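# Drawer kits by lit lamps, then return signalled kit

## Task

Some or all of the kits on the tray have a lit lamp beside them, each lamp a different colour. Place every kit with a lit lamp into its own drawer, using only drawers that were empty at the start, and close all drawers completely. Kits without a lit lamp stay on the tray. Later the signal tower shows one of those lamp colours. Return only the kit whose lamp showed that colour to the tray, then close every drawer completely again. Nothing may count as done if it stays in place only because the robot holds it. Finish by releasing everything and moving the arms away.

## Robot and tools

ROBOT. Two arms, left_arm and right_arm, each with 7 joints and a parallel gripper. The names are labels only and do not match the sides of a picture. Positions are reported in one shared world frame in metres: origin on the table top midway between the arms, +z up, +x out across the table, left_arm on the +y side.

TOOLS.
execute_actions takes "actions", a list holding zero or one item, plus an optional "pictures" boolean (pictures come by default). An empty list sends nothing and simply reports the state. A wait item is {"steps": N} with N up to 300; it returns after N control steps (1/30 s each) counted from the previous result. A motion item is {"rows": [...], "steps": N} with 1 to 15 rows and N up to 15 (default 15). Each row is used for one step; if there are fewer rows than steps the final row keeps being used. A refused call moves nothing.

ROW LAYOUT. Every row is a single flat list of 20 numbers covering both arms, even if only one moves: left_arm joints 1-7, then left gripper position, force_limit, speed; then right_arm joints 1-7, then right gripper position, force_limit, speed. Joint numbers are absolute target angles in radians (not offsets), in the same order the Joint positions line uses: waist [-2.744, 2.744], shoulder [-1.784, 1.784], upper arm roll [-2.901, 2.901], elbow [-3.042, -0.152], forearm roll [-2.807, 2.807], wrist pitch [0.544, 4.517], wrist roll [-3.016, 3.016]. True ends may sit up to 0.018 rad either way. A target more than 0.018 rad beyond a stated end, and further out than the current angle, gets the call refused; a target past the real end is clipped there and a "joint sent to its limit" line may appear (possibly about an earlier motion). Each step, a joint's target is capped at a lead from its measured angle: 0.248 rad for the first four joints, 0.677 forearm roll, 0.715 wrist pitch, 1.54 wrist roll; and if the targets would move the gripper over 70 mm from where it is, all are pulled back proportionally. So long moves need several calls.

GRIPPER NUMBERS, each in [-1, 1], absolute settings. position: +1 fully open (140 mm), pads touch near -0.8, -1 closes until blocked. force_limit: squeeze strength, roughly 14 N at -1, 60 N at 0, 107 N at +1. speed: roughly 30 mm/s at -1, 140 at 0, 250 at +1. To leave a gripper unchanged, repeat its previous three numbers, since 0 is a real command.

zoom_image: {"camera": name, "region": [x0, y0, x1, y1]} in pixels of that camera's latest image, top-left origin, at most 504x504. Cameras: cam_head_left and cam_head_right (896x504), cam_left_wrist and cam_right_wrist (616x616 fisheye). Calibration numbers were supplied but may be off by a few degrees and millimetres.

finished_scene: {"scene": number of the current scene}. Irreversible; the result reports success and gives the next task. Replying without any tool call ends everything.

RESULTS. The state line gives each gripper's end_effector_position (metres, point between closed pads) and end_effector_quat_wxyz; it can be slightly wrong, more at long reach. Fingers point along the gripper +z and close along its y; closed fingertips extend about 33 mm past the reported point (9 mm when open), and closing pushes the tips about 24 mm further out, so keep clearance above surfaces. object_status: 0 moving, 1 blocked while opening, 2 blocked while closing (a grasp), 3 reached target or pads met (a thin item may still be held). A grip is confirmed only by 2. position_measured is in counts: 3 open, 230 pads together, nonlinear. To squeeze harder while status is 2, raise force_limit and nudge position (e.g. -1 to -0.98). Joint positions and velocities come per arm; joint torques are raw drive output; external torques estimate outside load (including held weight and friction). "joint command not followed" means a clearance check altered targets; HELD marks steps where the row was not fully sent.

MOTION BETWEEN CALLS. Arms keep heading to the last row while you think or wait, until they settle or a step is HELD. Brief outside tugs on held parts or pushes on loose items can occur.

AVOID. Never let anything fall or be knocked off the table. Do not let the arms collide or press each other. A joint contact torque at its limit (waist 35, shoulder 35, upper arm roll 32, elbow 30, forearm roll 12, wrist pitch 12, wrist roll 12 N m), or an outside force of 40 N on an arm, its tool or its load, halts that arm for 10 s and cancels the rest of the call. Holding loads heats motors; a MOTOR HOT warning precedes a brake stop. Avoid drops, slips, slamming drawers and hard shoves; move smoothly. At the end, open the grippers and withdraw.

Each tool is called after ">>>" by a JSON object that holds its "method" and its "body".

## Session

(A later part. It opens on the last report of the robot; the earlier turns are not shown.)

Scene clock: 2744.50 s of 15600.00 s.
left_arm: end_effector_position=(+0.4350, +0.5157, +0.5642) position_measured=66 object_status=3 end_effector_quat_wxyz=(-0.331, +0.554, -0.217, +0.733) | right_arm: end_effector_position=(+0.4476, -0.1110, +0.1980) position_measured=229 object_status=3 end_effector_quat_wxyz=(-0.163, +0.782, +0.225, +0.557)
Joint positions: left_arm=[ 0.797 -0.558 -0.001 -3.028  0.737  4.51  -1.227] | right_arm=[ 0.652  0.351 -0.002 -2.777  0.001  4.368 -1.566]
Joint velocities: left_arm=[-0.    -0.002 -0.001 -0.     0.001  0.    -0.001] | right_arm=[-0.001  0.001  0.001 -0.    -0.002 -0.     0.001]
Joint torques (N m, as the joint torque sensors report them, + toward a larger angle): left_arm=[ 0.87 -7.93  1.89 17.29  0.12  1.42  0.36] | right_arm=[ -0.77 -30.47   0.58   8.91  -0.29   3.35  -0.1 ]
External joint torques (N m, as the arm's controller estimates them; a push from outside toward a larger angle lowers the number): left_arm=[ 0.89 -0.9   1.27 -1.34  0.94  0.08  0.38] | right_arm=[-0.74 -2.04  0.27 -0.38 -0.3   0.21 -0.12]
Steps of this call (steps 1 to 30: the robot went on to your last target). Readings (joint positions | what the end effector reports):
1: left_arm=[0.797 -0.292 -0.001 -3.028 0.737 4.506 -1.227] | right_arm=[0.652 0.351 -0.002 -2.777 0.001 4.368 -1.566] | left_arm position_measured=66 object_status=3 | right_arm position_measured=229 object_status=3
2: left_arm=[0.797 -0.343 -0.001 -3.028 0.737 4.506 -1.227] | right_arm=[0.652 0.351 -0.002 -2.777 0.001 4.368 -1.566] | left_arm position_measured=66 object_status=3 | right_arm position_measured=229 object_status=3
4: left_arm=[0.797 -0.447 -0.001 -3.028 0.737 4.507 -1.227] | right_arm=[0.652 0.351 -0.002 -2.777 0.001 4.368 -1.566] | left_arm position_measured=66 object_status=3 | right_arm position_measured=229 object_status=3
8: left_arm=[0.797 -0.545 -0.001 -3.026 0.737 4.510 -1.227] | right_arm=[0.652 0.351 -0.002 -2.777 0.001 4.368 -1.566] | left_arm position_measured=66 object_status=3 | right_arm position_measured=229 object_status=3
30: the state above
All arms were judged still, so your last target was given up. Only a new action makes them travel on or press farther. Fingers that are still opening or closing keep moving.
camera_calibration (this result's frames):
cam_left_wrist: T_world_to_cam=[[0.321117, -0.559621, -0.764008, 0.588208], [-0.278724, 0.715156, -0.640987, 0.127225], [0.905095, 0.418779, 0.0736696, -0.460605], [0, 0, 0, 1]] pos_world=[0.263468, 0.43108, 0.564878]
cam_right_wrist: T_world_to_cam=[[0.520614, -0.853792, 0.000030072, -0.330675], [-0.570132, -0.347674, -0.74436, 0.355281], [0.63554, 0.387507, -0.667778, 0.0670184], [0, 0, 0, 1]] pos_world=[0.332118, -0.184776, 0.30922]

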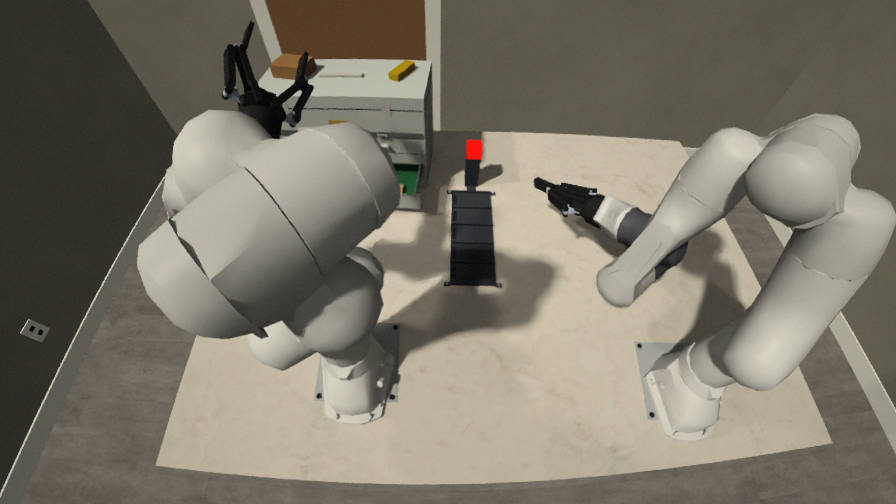

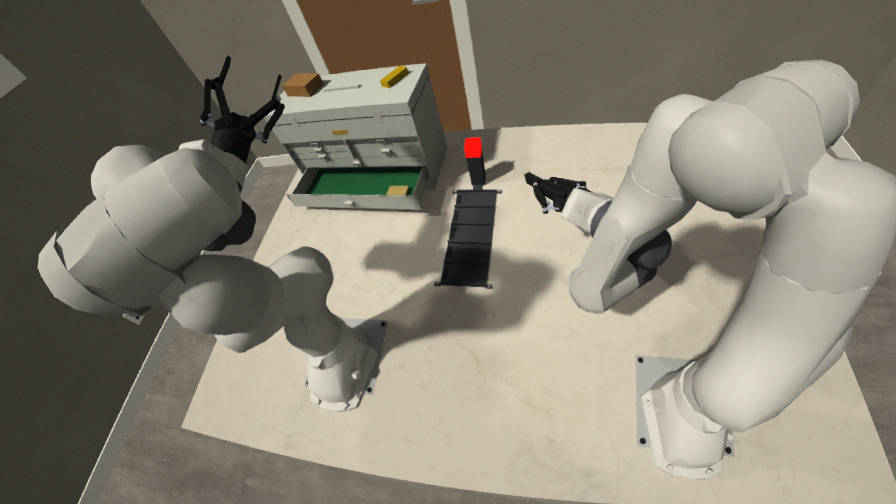

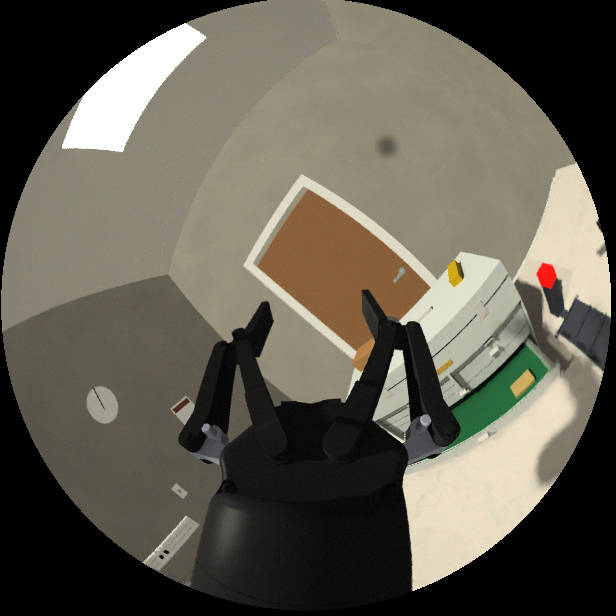

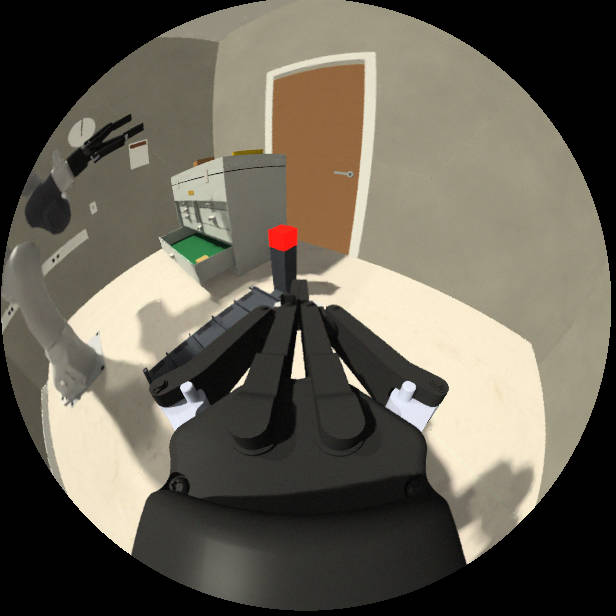

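>>> {"method": "execute_actions", "body": {"actions": [{"rows":[[0.80,-0.53,0,-2.7,0,3.2,1.535,0.28,0,0,0.65,0.35,0,-2.778,0,4.37,-1.571,-0.8,0,0]],"steps":15}], "pictures": false}}

>>> {"method": "execute_actions", "body": {"actions": [{"steps":30}], "pictures": false}}

>>> {"method": "execute_actions", "body": {"actions": [{"rows":[[0.80,-0.5285,0,-2.461,0,1.93,1.535,0.28,0,0,0.65,0.35,0,-2.778,0,4.37,-1.571,-0.8,0,0]],"steps":15}], "pictures": false}}

>>> {"method": "execute_actions", "body": {"actions": [{"steps":30}], "pictures": false}}

>>> {"method": "execute_actions", "body": {"actions": [{"rows":[[-0.098,-0.5285,0,-2.461,0,1.93,1.535,0.28,0,0,0.65,0.35,0,-2.778,0,4.37,-1.571,-0.8,0,0]],"steps":15}], "pictures": false}}

>>> {"method": "execute_actions", "body": {"actions": [{"steps":20}], "pictures": false}}

Scene clock: 2760.63 s of 15600.00 s.
left_arm: end_effector_position=(+0.4481, +0.7285, +0.6069) position_measured=94 object_status=3 end_effector_quat_wxyz=(+0.595, -0.617, +0.193, -0.477) | right_arm: end_effector_position=(+0.4476, -0.1110, +0.1980) position_measured=229 object_status=3 end_effector_quat_wxyz=(-0.163, +0.782, +0.225, +0.557)
Joint positions: left_arm=[ 0.796 -0.543 -0.003 -2.792  0.281  4.009 -0.595] | right_arm=[ 0.652  0.351 -0.002 -2.777  0.001  4.368 -1.566]
Joint velocities: left_arm=[ 0.     0.019  0.001  0.312 -0.645 -1.17   1.502] | right_arm=[-0.     0.001 -0.001  0.001  0.001  0.001 -0.001]
Joint torques (N m, as the joint torque sensors report them, + toward a larger angle): left_arm=[-0.24 -9.24  1.92 19.94 -0.26  1.4   0.67] | right_arm=[ -1.36 -30.24   0.44   8.74  -0.3    3.38  -0.14]
External joint torques (N m, as the arm's controller estimates them; a push from outside toward a larger angle lowers the number): left_arm=[-0.08  1.48  2.09  0.23 -0.66 -0.86  0.73] | right_arm=[-1.3  -1.8   0.18 -0.58 -0.33  0.24 -0.16]
Steps of this call (steps 1 to 90: nothing new was sent; then 12.63 s passed at rest; steps 91 to 105: all 15 steps of this action). Readings (joint positions | what the end effector reports):
91: left_arm=[0.796 -0.557 -0.002 -3.019 0.708 4.486 -1.195] | right_arm=[0.652 0.351 -0.002 -2.777 0.001 4.368 -1.566] | left_arm position_measured=66 object_status=0 | right_arm position_measured=229 object_status=3
92: left_arm=[0.796 -0.555 -0.002 -3.002 0.674 4.459 -1.162] | right_arm=[0.652 0.351 -0.002 -2.777 0.001 4.368 -1.566] | left_arm position_measured=73 object_status=0 | right_arm position_measured=229 object_status=3
94: left_arm=[0.796 -0.552 -0.002 -2.968 0.606 4.404 -1.093] | right_arm=[0.652 0.351 -0.002 -2.777 0.001 4.368 -1.566] | left_arm position_measured=88 object_status=0 | right_arm position_measured=229 object_status=3
98: left_arm=[0.796 -0.548 -0.003 -2.894 0.476 4.280 -0.936] | right_arm=[0.652 0.351 -0.002 -2.777 0.001 4.368 -1.566] | left_arm position_measured=94 object_status=0 | right_arm position_measured=229 object_status=3
105: the state above

Scene clock: 2761.63 s of 15600.00 s.
left_arm: end_effector_position=(+0.4200, +0.8204, +0.4142) position_measured=94 object_status=3 end_effector_quat_wxyz=(+0.477, -0.431, +0.752, +0.142) | right_arm: end_effector_position=(+0.4476, -0.1110, +0.1980) position_measured=229 object_status=3 end_effector_quat_wxyz=(-0.163, +0.782, +0.225, +0.557)
Joint positions: left_arm=[ 0.797 -0.531 -0.002 -2.702  0.003  3.213  1.336] | right_arm=[ 0.652  0.351 -0.002 -2.777  0.001  4.368 -1.566]
Joint velocities: left_arm=[ 0.002  0.001  0.     0.001 -0.005 -0.057  0.639] | right_arm=[ 0.002  0.001  0.001 -0.001  0.001  0.001 -0.001]
Joint torques (N m, as the joint torque sensors report them, + toward a larger angle): left_arm=[  0.31 -12.16   0.98  24.84   0.07   2.85   0.56] | right_arm=[ -1.12 -30.22   0.46   8.54  -0.23   3.42  -0.12]
External joint torques (N m, as the arm's controller estimates them; a push from outside toward a larger angle lowers the number): left_arm=[ 0.31  1.25  1.42  0.65 -0.59 -0.5   0.6 ] | right_arm=[-1.16 -1.85  0.1  -0.71 -0.24  0.29 -0.15]
Steps of this call (steps 1 to 30: the robot went on to your last target). Readings (joint positions | what the end effector reports):
1: left_arm=[0.796 -0.543 -0.003 -2.782 0.259 3.967 -0.542] | right_arm=[0.652 0.351 -0.002 -2.777 0.001 4.368 -1.566] | left_arm position_measured=94 object_status=3 | right_arm position_measured=229 object_status=3
2: left_arm=[0.796 -0.542 -0.003 -2.773 0.239 3.925 -0.490] | right_arm=[0.652 0.351 -0.002 -2.777 0.001 4.368 -1.566] | left_arm position_measured=94 object_status=3 | right_arm position_measured=229 object_status=3
4: left_arm=[0.796 -0.542 -0.003 -2.757 0.202 3.842 -0.382] | right_arm=[0.652 0.351 -0.002 -2.777 0.001 4.368 -1.566] | left_arm position_measured=94 object_status=3 | right_arm position_measured=229 object_status=3
8: left_arm=[0.796 -0.539 -0.003 -2.733 0.136 3.676 -0.123] | right_arm=[0.652 0.351 -0.002 -2.777 0.001 4.368 -1.566] | left_arm position_measured=94 object_status=3 | right_arm position_measured=229 object_status=3
30: the state above

Scene clock: 2762.13 s of 15600.00 s.
left_arm: end_effector_position=(+0.3636, +0.7628, +0.3307) position_measured=94 object_status=3 end_effector_quat_wxyz=(+0.205, -0.445, +0.869, +0.073) | right_arm: end_effector_position=(+0.4476, -0.1110, +0.1980) position_measured=229 object_status=3 end_effector_quat_wxyz=(-0.163, +0.782, +0.225, +0.557)
Joint positions: left_arm=[ 0.798 -0.531 -0.002 -2.481  0.003  2.389  1.433] | right_arm=[ 0.652  0.351 -0.002 -2.777  0.001  4.368 -1.566]
Joint velocities: left_arm=[ 0.001  0.    -0.001  0.077  0.    -1.163  0.129] | right_arm=[-0.     0.001 -0.001  0.    -0.    -0.    -0.   ]
Joint torques (N m, as the joint torque sensors report them, + toward a larger angle): left_arm=[  0.12 -12.49   0.59  24.84   0.71   2.64   0.36] | right_arm=[ -0.84 -30.3    0.6    9.01  -0.25   3.41  -0.16]
External joint torques (N m, as the arm's controller estimates them; a push from outside toward a larger angle lowers the number): left_arm=[ 0.11  1.8   1.02 -0.2  -0.04 -0.86  0.38] | right_arm=[-0.78 -1.86  0.32 -0.27 -0.27  0.27 -0.18]
Steps of this call (steps 1 to 15: all 15 steps of this action). Readings (joint positions | what the end effector reports):
1: left_arm=[0.798 -0.525 -0.002 -2.655 0.003 3.097 1.356] | right_arm=[0.652 0.351 -0.002 -2.777 0.001 4.368 -1.566] | left_arm position_measured=94 object_status=3 | right_arm position_measured=229 object_status=3
2: left_arm=[0.798 -0.522 -0.002 -2.602 0.003 3.000 1.369] | right_arm=[0.652 0.351 -0.002 -2.777 0.001 4.368 -1.566] | left_arm position_measured=94 object_status=3 | right_arm position_measured=229 object_status=3
4: left_arm=[0.798 -0.529 -0.002 -2.549 0.003 2.876 1.385] | right_arm=[0.652 0.351 -0.002 -2.777 0.001 4.368 -1.566] | left_arm position_measured=94 object_status=3 | right_arm position_measured=229 object_status=3
8: left_arm=[0.798 -0.531 -0.002 -2.509 0.003 2.686 1.405] | right_arm=[0.652 0.351 -0.002 -2.777 0.001 4.368 -1.566] | left_arm position_measured=94 object_status=3 | right_arm position_measured=229 object_status=3
15: the state above

Scene clock: 2763.13 s of 15600.00 s.
left_arm: end_effector_position=(+0.2774, +0.6728, +0.2704) position_measured=94 object_status=3 end_effector_quat_wxyz=(+0.001, -0.415, +0.910, +0.002) | right_arm: end_effector_position=(+0.4476, -0.1110, +0.1980) position_measured=229 object_status=3 end_effector_quat_wxyz=(-0.163, +0.782, +0.225, +0.557)
Joint positions: left_arm=[ 0.798 -0.53  -0.002 -2.463  0.003  1.936  1.524] | right_arm=[ 0.652  0.351 -0.002 -2.777  0.001  4.368 -1.566]
Joint velocities: left_arm=[-0.     0.001 -0.    -0.001 -0.001 -0.01   0.014] | right_arm=[-0.    -0.    -0.001 -0.    -0.     0.    -0.002]
Joint torques (N m, as the joint torque sensors report them, + toward a larger angle): left_arm=[  1.17 -12.59   0.87  24.74   0.3    1.98   0.42] | right_arm=[ -0.96 -29.83   0.42   8.76  -0.23   3.43  -0.15]
External joint torques (N m, as the arm's controller estimates them; a push from outside toward a larger angle lowers the number): left_arm=[ 1.15  0.93  1.29  0.48 -0.47 -0.44  0.42] | right_arm=[-0.98 -1.38  0.08 -0.55 -0.24  0.29 -0.18]
Steps of this call (steps 1 to 30: the robot went on to your last target). Readings (joint positions | what the end effector reports):
1: left_arm=[0.798 -0.531 -0.002 -2.478 0.003 2.348 1.438] | right_arm=[0.652 0.351 -0.002 -2.777 0.001 4.368 -1.566] | left_arm position_measured=94 object_status=3 | right_arm position_measured=229 object_status=3
2: left_arm=[0.798 -0.531 -0.002 -2.476 0.003 2.307 1.443] | right_arm=[0.652 0.351 -0.002 -2.777 0.001 4.368 -1.566] | left_arm position_measured=94 object_status=3 | right_arm position_measured=229 object_status=3
4: left_arm=[0.798 -0.531 -0.002 -2.471 0.003 2.227 1.453] | right_arm=[0.652 0.351 -0.002 -2.777 0.001 4.368 -1.566] | left_arm position_measured=94 object_status=3 | right_arm position_measured=229 object_status=3
8: left_arm=[0.798 -0.531 -0.002 -2.465 0.003 2.077 1.478] | right_arm=[0.652 0.351 -0.002 -2.777 0.001 4.368 -1.566] | left_arm position_measured=94 object_status=3 | right_arm position_measured=229 object_status=3
30: the state above

Scene clock: 2763.63 s of 15600.00 s.
left_arm: end_effector_position=(+0.3990, +0.3933, +0.2706) position_measured=94 object_status=3 end_effector_quat_wxyz=(+0.002, -0.025, +1.000, +0.001) | right_arm: end_effector_position=(+0.4476, -0.1110, +0.1980) position_measured=229 object_status=3 end_effector_quat_wxyz=(-0.163, +0.782, +0.225, +0.557)
Joint positions: left_arm=[-0.007 -0.53  -0.002 -2.462  0.002  1.936  1.525] | right_arm=[ 0.652  0.351 -0.002 -2.777  0.001  4.368 -1.566]
Joint velocities: left_arm=[-1.272  0.003 -0.119  0.003 -0.014 -0.001  0.01 ] | right_arm=[-0.001  0.001  0.001  0.002 -0.001  0.001  0.001]
Joint torques (N m, as the joint torque sensors report them, + toward a larger angle): left_arm=[  6.59 -12.65   7.18  24.06   0.91   1.69   0.38] | right_arm=[ -1.22 -30.27   0.52   8.55  -0.25   3.45  -0.2 ]
External joint torques (N m, as the arm's controller estimates them; a push from outside toward a larger angle lowers the number): left_arm=[-2.48  1.7  -1.14  0.37 -0.45 -0.47  0.37] | right_arm=[-1.21 -1.79  0.2  -0.8  -0.27  0.3  -0.22]
Steps of this call (steps 1 to 15: all 15 steps of this action). Readings (joint positions | what the end effector reports):
1: left_arm=[0.759 -0.530 0.012 -2.463 0.004 1.936 1.524] | right_arm=[0.652 0.351 -0.002 -2.777 0.001 4.368 -1.566] | left_arm position_measured=94 object_status=3 | right_arm position_measured=229 object_status=3
2: left_arm=[0.708 -0.530 0.014 -2.463 0.004 1.936 1.524] | right_arm=[0.652 0.351 -0.002 -2.777 0.001 4.368 -1.566] | left_arm position_measured=94 object_status=3 | right_arm position_measured=229 object_status=3
4: left_arm=[0.601 -0.530 0.010 -2.462 0.003 1.936 1.524] | right_arm=[0.652 0.351 -0.002 -2.777 0.001 4.368 -1.566] | left_arm position_measured=94 object_status=3 | right_arm position_measured=229 object_status=3
8: left_arm=[0.379 -0.530 0.004 -2.462 0.003 1.936 1.524] | right_arm=[0.652 0.351 -0.002 -2.777 0.001 4.368 -1.566] | left_arm position_measured=94 object_status=3 | right_arm position_measured=229 object_status=3
15: the state above

Scene clock: 2764.30 s of 15600.00 s.
left_arm: end_effector_position=(+0.3972, +0.3588, +0.2705) position_measured=94 object_status=3 end_effector_quat_wxyz=(+0.001, +0.020, +1.000, +0.001) | right_arm: end_effector_position=(+0.4476, -0.1110, +0.1980) position_measured=229 object_status=3 end_effector_quat_wxyz=(-0.163, +0.782, +0.225, +0.557)
Joint positions: left_arm=[-0.095 -0.53  -0.003 -2.462  0.001  1.934  1.528] | right_arm=[ 0.652  0.351 -0.002 -2.777  0.001  4.368 -1.566]
Joint velocities: left_arm=[ 0.001 -0.    -0.002 -0.001  0.001 -0.001  0.   ] | right_arm=[-0.002 -0.001  0.001  0.001 -0.     0.     0.001]
Joint torques (N m, as the joint torque sensors report them, + toward a larger angle): left_arm=[ -1.99 -12.71   1.83  23.85   0.62   1.9    0.45] | right_arm=[ -0.56 -30.47   0.45   9.23  -0.25   3.42  -0.11]
External joint torques (N m, as the arm's controller estimates them; a push from outside toward a larger angle lowers the number): left_arm=[-1.97  0.78  2.29 -0.29 -0.15 -0.5   0.45] | right_arm=[-0.54 -1.97  0.14 -0.1  -0.26  0.28 -0.14]
Steps of this call (steps 1 to 20: the robot went on to your last target). Readings (joint positions | what the end effector reports):
1: left_arm=[-0.042 -0.530 -0.006 -2.462 0.002 1.936 1.526] | right_arm=[0.652 0.351 -0.002 -2.777 0.001 4.368 -1.566] | left_arm position_measured=94 object_status=3 | right_arm position_measured=229 object_status=3
2: left_arm=[-0.064 -0.530 -0.008 -2.462 0.001 1.936 1.526] | right_arm=[0.652 0.351 -0.002 -2.777 0.001 4.368 -1.566] | left_arm position_measured=94 object_status=3 | right_arm position_measured=229 object_status=3
4: left_arm=[-0.085 -0.530 -0.008 -2.462 0.001 1.935 1.526] | right_arm=[0.652 0.351 -0.002 -2.777 0.001 4.368 -1.566] | left_arm position_measured=94 object_status=3 | right_arm position_measured=229 object_status=3
8: left_arm=[-0.094 -0.530 -0.005 -2.462 0.001 1.935 1.527] | right_arm=[0.652 0.351 -0.002 -2.777 0.001 4.368 -1.566] | left_arm position_measured=94 object_status=3 | right_arm position_measured=229 object_status=3
20: the state above

>>> {"method": "execute_actions", "body": {"actions": [{"rows":[[-0.098,-0.024,0,-2.2636,0,2.245,1.535,0.28,0,0,0.65,0.35,0,-2.778,0,4.37,-1.571,-0.8,0,0]],"steps":15}], "pictures": false}}

>>> {"method": "execute_actions", "body": {"actions": [{"steps":30}]}}

Scene clock: 2774.47 s of 15600.00 s.
left_arm: end_effector_position=(+0.5089, +0.3491, +0.1512) position_measured=94 object_status=3 end_effector_quat_wxyz=(-0.021, +0.021, +1.000, +0.002) | right_arm: end_effector_position=(+0.4476, -0.1110, +0.1980) position_measured=229 object_status=3 end_effector_quat_wxyz=(-0.163, +0.782, +0.225, +0.557)
Joint positions: left_arm=[-0.095 -0.021 -0.002 -2.273  0.001  2.21   1.528] | right_arm=[ 0.652  0.351 -0.002 -2.777  0.001  4.368 -1.566]
Joint velocities: left_arm=[-0.001  0.     0.     0.063  0.001  0.178  0.   ] | right_arm=[ 0.     0.    -0.001 -0.002  0.001  0.    -0.001]
Joint torques (N m, as the joint torque sensors report them, + toward a larger angle): left_arm=[ -1.82 -30.95   2.12  23.48   0.47   3.31   0.43] | right_arm=[ -1.01 -29.83   0.5    8.8   -0.23   3.39  -0.13]
External joint torques (N m, as the arm's controller estimates them; a push from outside toward a larger angle lowers the number): left_arm=[-1.72  1.56  2.23 -0.59 -0.18  0.78  0.43] | right_arm=[-1.01 -1.48  0.18 -0.43 -0.24  0.26 -0.16]
Steps of this call (steps 1 to 15: the robot went on to your last target; steps 16 to 90: nothing new was sent; then 6.67 s passed at rest; steps 91 to 105: all 15 steps of this action). Readings (joint positions | what the end effector reports):
91: left_arm=[-0.095 -0.508 -0.002 -2.441 0.001 1.950 1.528] | right_arm=[0.652 0.351 -0.002 -2.777 0.001 4.368 -1.566] | left_arm position_measured=94 object_status=3 | right_arm position_measured=229 object_status=3
92: left_arm=[-0.095 -0.472 -0.002 -2.410 0.001 1.976 1.528] | right_arm=[0.652 0.351 -0.002 -2.777 0.001 4.368 -1.566] | left_arm position_measured=94 object_status=3 | right_arm position_measured=229 object_status=3
94: left_arm=[-0.095 -0.387 -0.002 -2.352 0.001 2.031 1.528] | right_arm=[0.652 0.351 -0.002 -2.777 0.001 4.368 -1.566] | left_arm position_measured=94 object_status=3 | right_arm position_measured=229 object_status=3
98: left_arm=[-0.095 -0.172 -0.002 -2.281 0.001 2.129 1.528] | right_arm=[0.652 0.351 -0.002 -2.777 0.001 4.368 -1.566] | left_arm position_measured=94 object_status=3 | right_arm position_measured=229 object_status=3
105: the state above

Scene clock: 2775.47 s of 15600.00 s.
left_arm: end_effector_position=(+0.5229, +0.3480, +0.1578) position_measured=94 object_status=3 end_effector_quat_wxyz=(-0.001, +0.021, +1.000, +0.001) | right_arm: end_effector_position=(+0.4476, -0.1110, +0.1980) position_measured=229 object_status=3 end_effector_quat_wxyz=(-0.163, +0.782, +0.225, +0.557)
Joint positions: left_arm=[-0.095 -0.023 -0.002 -2.265  0.001  2.241  1.528] | right_arm=[ 0.652  0.351 -0.002 -2.777  0.001  4.368 -1.566]
Joint velocities: left_arm=[ 0.001  0.     0.001  0.     0.     0.    -0.001] | right_arm=[-0.001 -0.     0.    -0.001  0.002 -0.001  0.001]
Joint torques (N m, as the joint torque sensors report them, + toward a larger angle): left_arm=[ -2.27 -30.76   1.92  22.35   0.56   3.19   0.42] | right_arm=[ -1.23 -30.17   0.6    8.97  -0.22   3.46  -0.14]
External joint torques (N m, as the arm's controller estimates them; a push from outside toward a larger angle lowers the number): left_arm=[-2.34 -1.14  1.87 -0.25 -0.08  0.78  0.42] | right_arm=[-1.19 -1.74  0.31 -0.31 -0.24  0.33 -0.17]
Steps of this call (steps 1 to 30: the robot went on to your last target). Readings (joint positions | what the end effector reports):
1: left_arm=[-0.095 -0.021 -0.002 -2.271 0.001 2.215 1.528] | right_arm=[0.652 0.351 -0.002 -2.777 0.001 4.368 -1.566] | left_arm position_measured=94 object_status=3 | right_arm position_measured=229 object_status=3
2: left_arm=[-0.095 -0.022 -0.002 -2.268 0.001 2.220 1.528] | right_arm=[0.652 0.351 -0.002 -2.777 0.001 4.368 -1.566] | left_arm position_measured=94 object_status=3 | right_arm position_measured=229 object_status=3
4: left_arm=[-0.095 -0.022 -0.002 -2.266 0.001 2.227 1.528] | right_arm=[0.652 0.351 -0.002 -2.777 0.001 4.368 -1.566] | left_arm position_measured=94 object_status=3 | right_arm position_measured=229 object_status=3
8: left_arm=[-0.095 -0.023 -0.002 -2.265 0.001 2.235 1.528] | right_arm=[0.652 0.351 -0.002 -2.777 0.001 4.368 -1.566] | left_arm position_measured=94 object_status=3 | right_arm position_measured=229 object_status=3
30: the state above
All arms were judged still, so your last target was given up. Only a new action makes them travel on or press farther. Fingers that are still opening or closing keep moving.
camera_calibration (this result's frames):
cam_left_wrist: T_world_to_cam=[[0.19983, 0.978282, -0.0550648, -0.428001], [0.894534, -0.159213, 0.417684, -0.46514], [0.399846, -0.132723, -0.906922, 0.170767], [0, 0, 0, 1]] pos_world=[0.43333, 0.367314, 0.325586]
cam_right_wrist: T_world_to_cam=[[0.520614, -0.853792, 0.0000300642, -0.330675], [-0.570132, -0.347674, -0.74436, 0.355281], [0.635539, 0.387507, -0.667778, 0.0670184], [0, 0, 0, 1]] pos_world=[0.332118, -0.184776, 0.30922]

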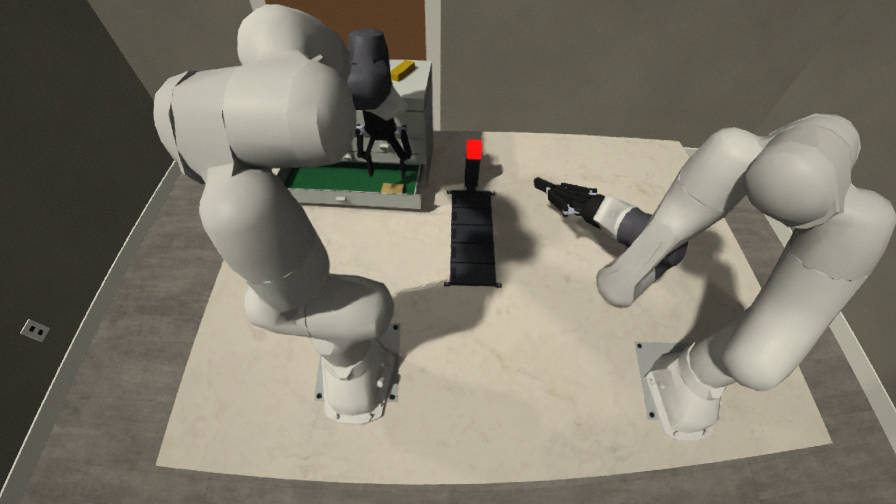

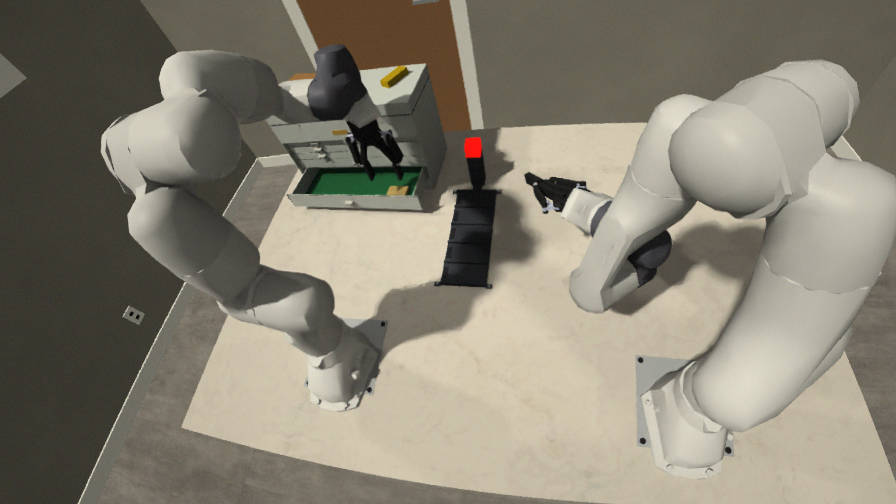

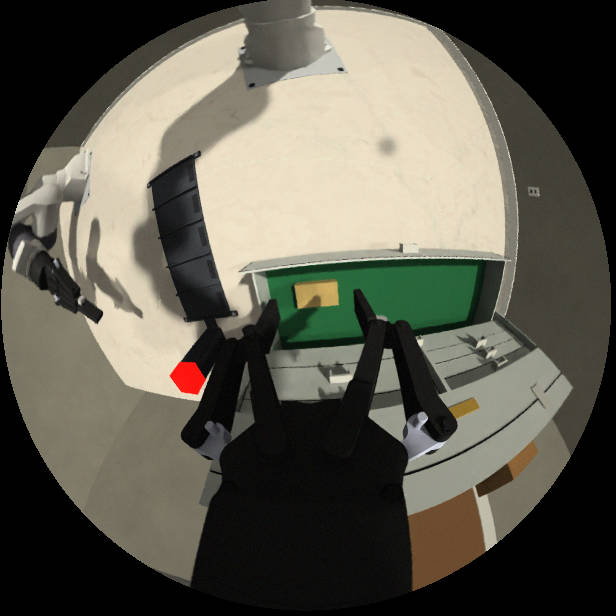

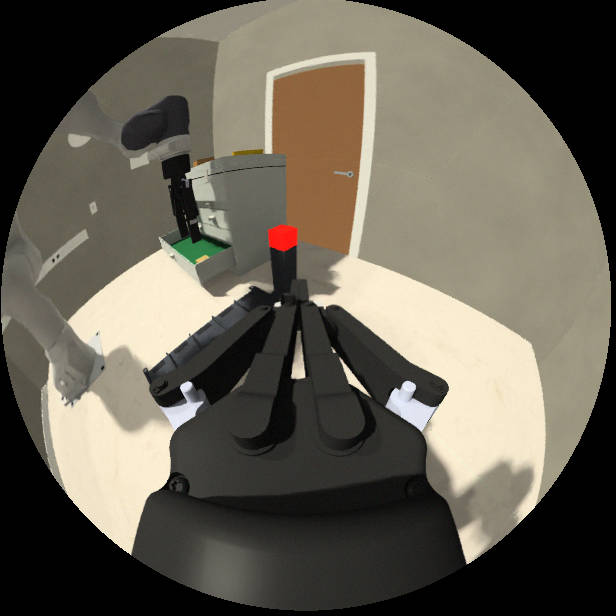

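>>> {"method": "execute_actions", "body": {"actions": [{"rows":[[-0.098,0.081,0,-2.274,0,2.36,1.535,0.28,0,0,0.65,0.35,0,-2.778,0,4.37,-1.571,-0.8,0,0]],"steps":15}], "pictures": false}}

>>> {"method": "execute_actions", "body": {"actions": [{"steps":20}]}}

Scene clock: 2790.10 s of 15600.00 s.
left_arm: end_effector_position=(+0.5312, +0.3472, +0.1081) position_measured=94 object_status=3 end_effector_quat_wxyz=(-0.004, +0.021, +1.000, +0.001) | right_arm: end_effector_position=(+0.4476, -0.1110, +0.1980) position_measured=229 object_status=3 end_effector_quat_wxyz=(-0.163, +0.782, +0.225, +0.557)
Joint positions: left_arm=[-0.095  0.083 -0.002 -2.275  0.001  2.35   1.528] | right_arm=[ 0.652  0.351 -0.002 -2.777  0.001  4.368 -1.566]
Joint velocities: left_arm=[-0.     0.    -0.001  0.002 -0.     0.037 -0.   ] | right_arm=[-0.001  0.001  0.     0.001  0.001 -0.001  0.001]
Joint torques (N m, as the joint torque sensors report them, + toward a larger angle): left_arm=[ -2.14 -34.04   1.05  21.66   0.51   3.28   0.57] | right_arm=[ -0.91 -30.44   0.77   8.77  -0.24   3.44  -0.13]
External joint torques (N m, as the arm's controller estimates them; a push from outside toward a larger angle lowers the number): left_arm=[-2.11 -2.04  1.01  0.25 -0.07  0.9   0.57] | right_arm=[-0.85 -2.    0.5  -0.57 -0.27  0.3  -0.16]
Steps of this call (steps 1 to 90: nothing new was sent; then 11.13 s passed at rest; steps 91 to 105: all 15 steps of this action). Readings (joint positions | what the end effector reports):
91: left_arm=[-0.095 -0.008 -0.002 -2.261 0.001 2.261 1.528] | right_arm=[0.652 0.351 -0.002 -2.777 0.001 4.368 -1.566] | left_arm position_measured=94 object_status=3 | right_arm position_measured=229 object_status=3
92: left_arm=[-0.095 0.016 -0.002 -2.260 0.001 2.280 1.528] | right_arm=[0.652 0.351 -0.002 -2.777 0.001 4.368 -1.566] | left_arm position_measured=94 object_status=3 | right_arm position_measured=229 object_status=3
94: left_arm=[-0.095 0.057 -0.002 -2.269 0.001 2.305 1.528] | right_arm=[0.652 0.351 -0.002 -2.777 0.001 4.368 -1.566] | left_arm position_measured=94 object_status=3 | right_arm position_measured=229 object_status=3
98: left_arm=[-0.095 0.082 -0.002 -2.277 0.001 2.330 1.528] | right_arm=[0.652 0.351 -0.002 -2.777 0.001 4.368 -1.566] | left_arm position_measured=94 object_status=3 | right_arm position_measured=229 object_status=3
105: the state above

Scene clock: 2790.77 s of 15600.00 s.
left_arm: end_effector_position=(+0.5331, +0.3470, +0.1086) position_measured=94 object_status=3 end_effector_quat_wxyz=(-0.001, +0.021, +1.000, +0.000) | right_arm: end_effector_position=(+0.4476, -0.1110, +0.1980) position_measured=229 object_status=3 end_effector_quat_wxyz=(-0.163, +0.782, +0.225, +0.557)
Joint positions: left_arm=[-0.095  0.083 -0.002 -2.275  0.001  2.356  1.528] | right_arm=[ 0.652  0.351 -0.002 -2.777  0.001  4.368 -1.566]
Joint velocities: left_arm=[ 0.     0.001  0.001 -0.     0.     0.001 -0.   ] | right_arm=[ 0.002  0.001  0.001  0.001  0.001 -0.    -0.   ]
Joint torques (N m, as the joint torque sensors report them, + toward a larger angle): left_arm=[ -2.1  -33.1    2.62  21.95   0.47   3.19   0.47] | right_arm=[ -1.25 -30.75   0.2    8.8   -0.27   3.42  -0.1 ]
External joint torques (N m, as the arm's controller estimates them; a push from outside toward a larger angle lowers the number): left_arm=[-2.12 -1.13  2.52  0.52 -0.11  0.79  0.47] | right_arm=[-1.34 -2.34 -0.21 -0.48 -0.27  0.29 -0.13]
Steps of this call (steps 1 to 15: the robot went on to your last target; steps 16 to 20: nothing new was sent). Readings (joint positions | what the end effector reports):
1: left_arm=[-0.095 0.083 -0.002 -2.275 0.001 2.351 1.528] | right_arm=[0.652 0.351 -0.002 -2.777 0.001 4.368 -1.566] | left_arm position_measured=94 object_status=3 | right_arm position_measured=229 object_status=3
2: left_arm=[-0.095 0.083 -0.002 -2.275 0.001 2.352 1.528] | right_arm=[0.652 0.351 -0.002 -2.777 0.001 4.368 -1.566] | left_arm position_measured=94 object_status=3 | right_arm position_measured=229 object_status=3
4: left_arm=[-0.095 0.083 -0.002 -2.275 0.001 2.353 1.528] | right_arm=[0.652 0.351 -0.002 -2.777 0.001 4.368 -1.566] | left_arm position_measured=94 object_status=3 | right_arm position_measured=229 object_status=3
8: left_arm=[-0.095 0.083 -0.002 -2.275 0.001 2.355 1.528] | right_arm=[0.652 0.351 -0.002 -2.777 0.001 4.368 -1.566] | left_arm position_measured=94 object_status=3 | right_arm position_measured=229 object_status=3
20: the state above
All arms were judged still, so your last target was given up. Only a new action makes them travel on or press farther. Fingers that are still opening or closing keep moving.
camera_calibration (this result's frames):
cam_left_wrist: T_world_to_cam=[[0.199883, 0.978248, -0.0554759, -0.431823], [0.894779, -0.15917, 0.417176, -0.454015], [0.399271, -0.133025, -0.907131, 0.122435], [0, 0, 0, 1]] pos_world=[0.443673, 0.366451, 0.276513]
cam_right_wrist: T_world_to_cam=[[0.520614, -0.853792, 0.0000301184, -0.330675], [-0.570132, -0.347674, -0.74436, 0.355281], [0.63554, 0.387507, -0.667778, 0.0670184], [0, 0, 0, 1]] pos_world=[0.332118, -0.184776, 0.30922]

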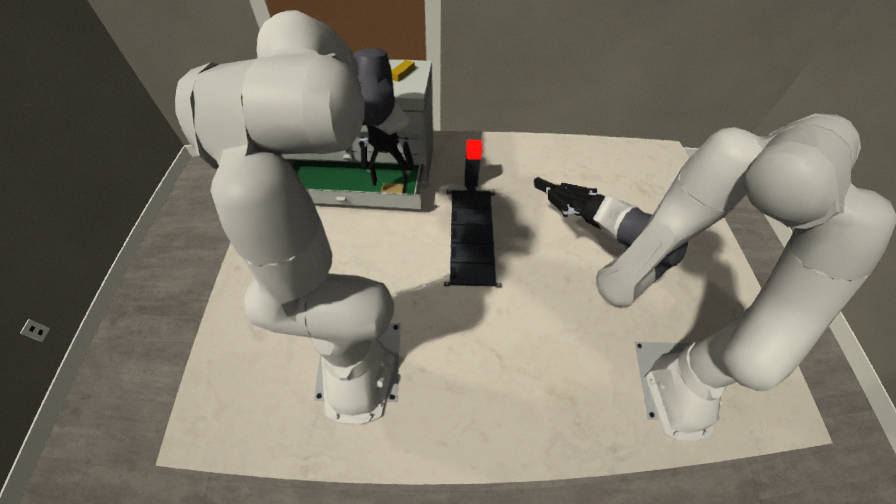

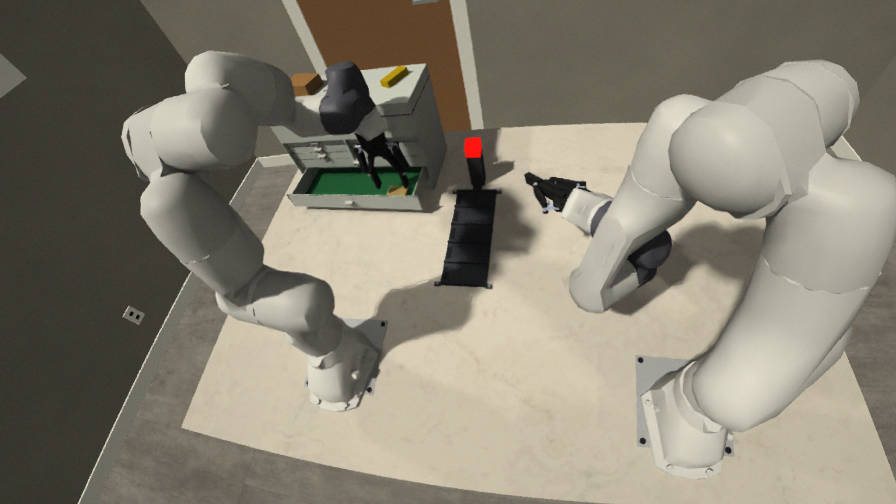

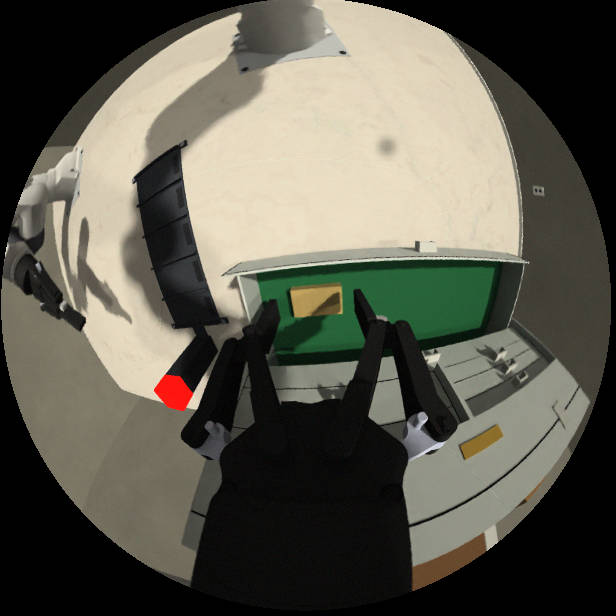

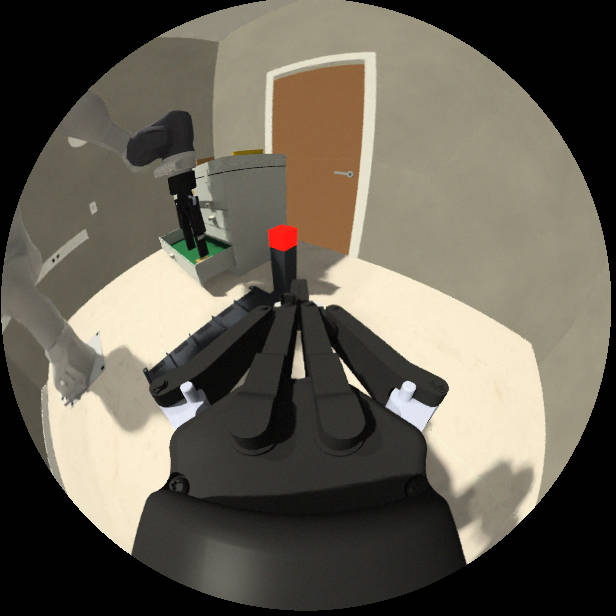

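Centered. Descend in two steps (overshoot care).

>>> {"method": "execute_actions", "body": {"actions": [{"rows":[[-0.098,0.125,0,-2.289,0,2.42,1.535,0.28,0,0,0.65,0.35,0,-2.778,0,4.37,-1.571,-0.8,0,0]],"steps":15}], "pictures": false}}

>>> {"method": "execute_actions", "body": {"actions": [{"rows":[[-0.098,0.15,0,-2.2975,0,2.453,1.535,0.28,0,0,0.65,0.35,0,-2.778,0,4.37,-1.571,-0.8,0,0]],"steps":15}], "pictures": false}}

>>> {"method": "execute_actions", "body": {"actions": [{"steps":15}]}}

Scene clock: 2801.03 s of 15600.00 s.
left_arm: end_effector_position=(+0.5338, +0.3469, +0.0857) position_measured=94 object_status=3 end_effector_quat_wxyz=(-0.001, +0.021, +1.000, +0.000) | right_arm: end_effector_position=(+0.4476, -0.1110, +0.1980) position_measured=229 object_status=3 end_effector_quat_wxyz=(-0.163, +0.782, +0.225, +0.557)
Joint positions: left_arm=[-0.095  0.125 -0.002 -2.289  0.001  2.413  1.528] | right_arm=[ 0.652  0.351 -0.002 -2.777  0.001  4.368 -1.566]
Joint velocities: left_arm=[ 0.    -0.001  0.001 -0.001 -0.001  0.02  -0.001] | right_arm=[-0.001 -0.001  0.001  0.001 -0.001  0.     0.001]
Joint torques (N m, as the joint torque sensors report them, + toward a larger angle): left_arm=[ -1.84 -32.3    1.95  20.37   0.44   3.28   0.45] | right_arm=[ -0.73 -30.29   0.64   9.13  -0.26   3.41  -0.13]
External joint torques (N m, as the arm's controller estimates them; a push from outside toward a larger angle lowers the number): left_arm=[-1.9   0.71  1.78 -0.54 -0.1   0.87  0.45] | right_arm=[-0.67 -1.78  0.37 -0.22 -0.28  0.26 -0.15]
Steps of this call (steps 1 to 90: nothing new was sent; then 6.77 s passed at rest; steps 91 to 105: all 15 steps of this action). Readings (joint positions | what the end effector reports):
91: left_arm=[-0.095 0.088 -0.002 -2.276 0.001 2.367 1.528] | right_arm=[0.652 0.351 -0.002 -2.777 0.001 4.368 -1.566] | left_arm position_measured=94 object_status=3 | right_arm position_measured=229 object_status=3
92: left_arm=[-0.095 0.097 -0.002 -2.277 0.001 2.376 1.528] | right_arm=[0.652 0.351 -0.002 -2.777 0.001 4.368 -1.566] | left_arm position_measured=94 object_status=3 | right_arm position_measured=229 object_status=3
94: left_arm=[-0.095 0.114 -0.002 -2.284 0.001 2.389 1.528] | right_arm=[0.652 0.351 -0.002 -2.777 0.001 4.368 -1.566] | left_arm position_measured=94 object_status=3 | right_arm position_measured=229 object_status=3
98: left_arm=[-0.095 0.125 -0.002 -2.289 0.001 2.403 1.528] | right_arm=[0.652 0.351 -0.002 -2.777 0.001 4.368 -1.566] | left_arm position_measured=94 object_status=3 | right_arm position_measured=229 object_status=3
105: the state above

Scene clock: 2801.53 s of 15600.00 s.
left_arm: end_effector_position=(+0.5343, +0.3469, +0.0729) position_measured=94 object_status=3 end_effector_quat_wxyz=(+0.000, +0.021, +1.000, +0.000) | right_arm: end_effector_position=(+0.4476, -0.1110, +0.1980) position_measured=229 object_status=3 end_effector_quat_wxyz=(-0.163, +0.782, +0.225, +0.557)
Joint positions: left_arm=[-0.095  0.149 -0.002 -2.297  0.001  2.447  1.528] | right_arm=[ 0.652  0.351 -0.002 -2.777  0.001  4.368 -1.566]
Joint velocities: left_arm=[-0.    -0.001  0.001 -0.001  0.     0.01  -0.001] | right_arm=[ 0.001 -0.    -0.001  0.    -0.002 -0.    -0.   ]
Joint torques (N m, as the joint torque sensors report them, + toward a larger angle): left_arm=[ -2.49 -32.58   1.32  19.72   0.43   3.31   0.4 ] | right_arm=[ -0.7  -30.17   0.31   8.83  -0.27   3.4   -0.13]
External joint torques (N m, as the arm's controller estimates them; a push from outside toward a larger angle lowers the number): left_arm=[-2.37  0.86  1.31 -0.82 -0.1   0.89  0.4 ] | right_arm=[-0.67 -1.68  0.01 -0.49 -0.29  0.26 -0.15]
Steps of this call (steps 1 to 15: all 15 steps of this action). Readings (joint positions | what the end effector reports):
1: left_arm=[-0.095 0.128 -0.002 -2.289 0.001 2.419 1.528] | right_arm=[0.652 0.351 -0.002 -2.777 0.001 4.368 -1.566] | left_arm position_measured=94 object_status=3 | right_arm position_measured=229 object_status=3
2: left_arm=[-0.095 0.133 -0.002 -2.290 0.001 2.425 1.528] | right_arm=[0.652 0.351 -0.002 -2.777 0.001 4.368 -1.566] | left_arm position_measured=94 object_status=3 | right_arm position_measured=229 object_status=3
4: left_arm=[-0.095 0.143 -0.002 -2.294 0.001 2.433 1.528] | right_arm=[0.652 0.351 -0.002 -2.777 0.001 4.368 -1.566] | left_arm position_measured=94 object_status=3 | right_arm position_measured=229 object_status=3
8: left_arm=[-0.095 0.149 -0.002 -2.297 0.001 2.441 1.528] | right_arm=[0.652 0.351 -0.002 -2.777 0.001 4.368 -1.566] | left_arm position_measured=94 object_status=3 | right_arm position_measured=229 object_status=3
15: the state above

Scene clock: 2802.03 s of 15600.00 s.
left_arm: end_effector_position=(+0.5349, +0.3468, +0.0731) position_measured=94 object_status=3 end_effector_quat_wxyz=(+0.001, +0.021, +1.000, +0.000) | right_arm: end_effector_position=(+0.4476, -0.1110, +0.1980) position_measured=229 object_status=3 end_effector_quat_wxyz=(-0.163, +0.782, +0.225, +0.557)
Joint positions: left_arm=[-0.095  0.149 -0.002 -2.297  0.001  2.449  1.528] | right_arm=[ 0.652  0.351 -0.002 -2.777  0.001  4.368 -1.566]
Joint velocities: left_arm=[-0.     0.001  0.    -0.002 -0.    -0.001 -0.002] | right_arm=[-0.    -0.001 -0.    -0.001  0.    -0.001  0.001]
Joint torques (N m, as the joint torque sensors report them, + toward a larger angle): left_arm=[ -2.21 -32.39   1.56  20.05   0.33   3.13   0.43] | right_arm=[ -0.94 -30.03   0.46   8.46  -0.29   3.44  -0.11]
External joint torques (N m, as the arm's controller estimates them; a push from outside toward a larger angle lowers the number): left_arm=[-2.25  0.81  1.4  -0.39 -0.2   0.71  0.43] | right_arm=[-0.98 -1.6   0.1  -0.84 -0.3   0.31 -0.14]
Steps of this call (steps 1 to 15: the robot went on to your last target). Readings (joint positions | what the end effector reports):
1: left_arm=[-0.095 0.149 -0.002 -2.297 0.001 2.447 1.528] | right_arm=[0.652 0.351 -0.002 -2.777 0.001 4.368 -1.566] | left_arm position_measured=94 object_status=3 | right_arm position_measured=229 object_status=3
2: left_arm=[-0.095 0.149 -0.002 -2.297 0.001 2.447 1.528] | right_arm=[0.652 0.351 -0.002 -2.777 0.001 4.368 -1.566] | left_arm position_measured=94 object_status=3 | right_arm position_measured=229 object_status=3
4: left_arm=[-0.095 0.149 -0.002 -2.297 0.001 2.448 1.528] | right_arm=[0.652 0.351 -0.002 -2.777 0.001 4.368 -1.566] | left_arm position_measured=94 object_status=3 | right_arm position_measured=229 object_status=3
8: left_arm=[-0.095 0.149 -0.002 -2.297 0.001 2.448 1.528] | right_arm=[0.652 0.351 -0.002 -2.777 0.001 4.368 -1.566] | left_arm position_measured=94 object_status=3 | right_arm position_measured=229 object_status=3
15: the state above
All arms were judged still, so your last target was given up. Only a new action makes them travel on or press farther. Fingers that are still opening or closing keep moving.
camera_calibration (this result's frames):
cam_left_wrist: T_world_to_cam=[[0.200241, 0.978196, -0.0551083, -0.434127], [0.892656, -0.158969, 0.421775, -0.440066], [0.403818, -0.133649, -0.905024, 0.0871086], [0, 0, 0, 1]] pos_world=[0.444581, 0.366346, 0.24052]
cam_right_wrist: T_world_to_cam=[[0.520614, -0.853792, 0.0000301295, -0.330675], [-0.570132, -0.347674, -0.74436, 0.355281], [0.635539, 0.387507, -0.667778, 0.0670184], [0, 0, 0, 1]] pos_world=[0.332118, -0.184776, 0.30922]

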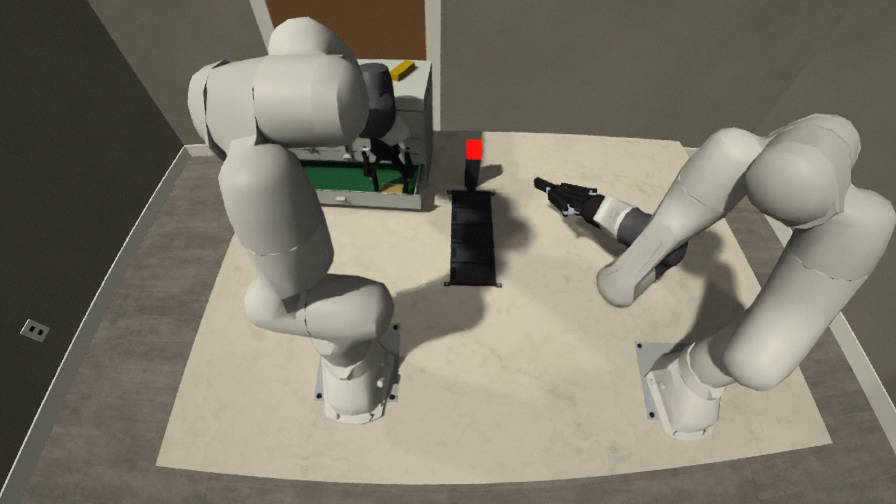

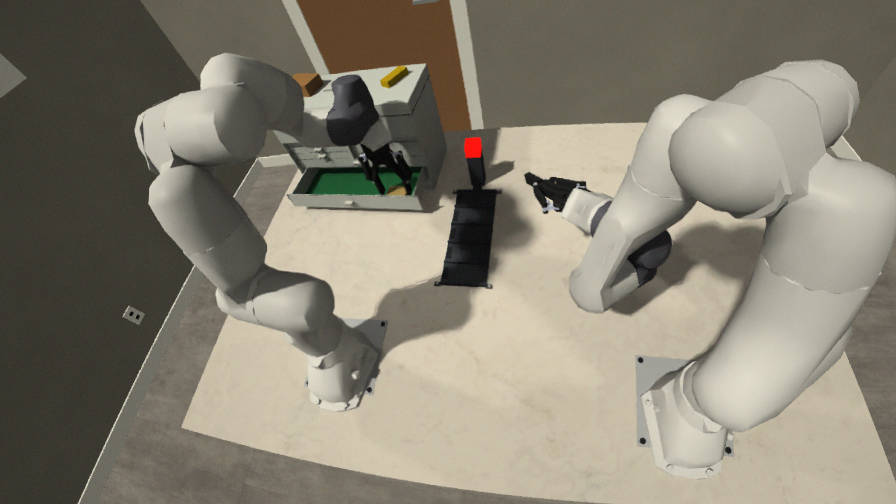

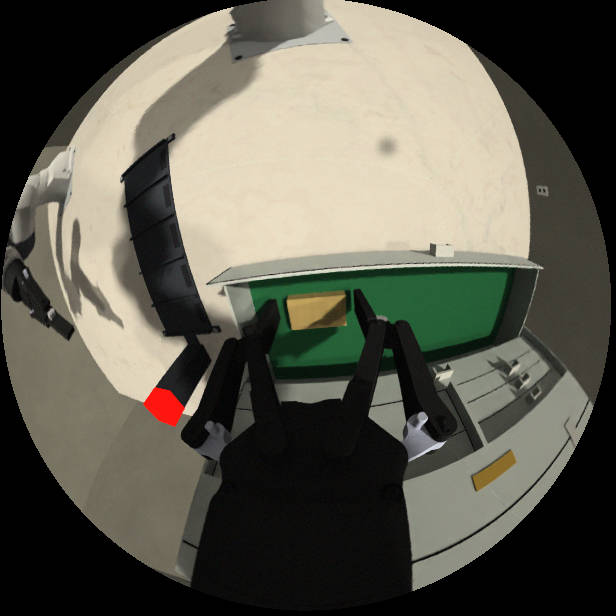

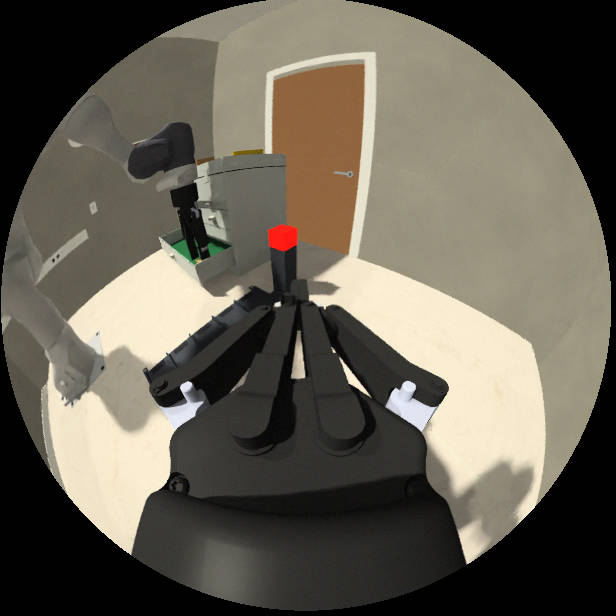

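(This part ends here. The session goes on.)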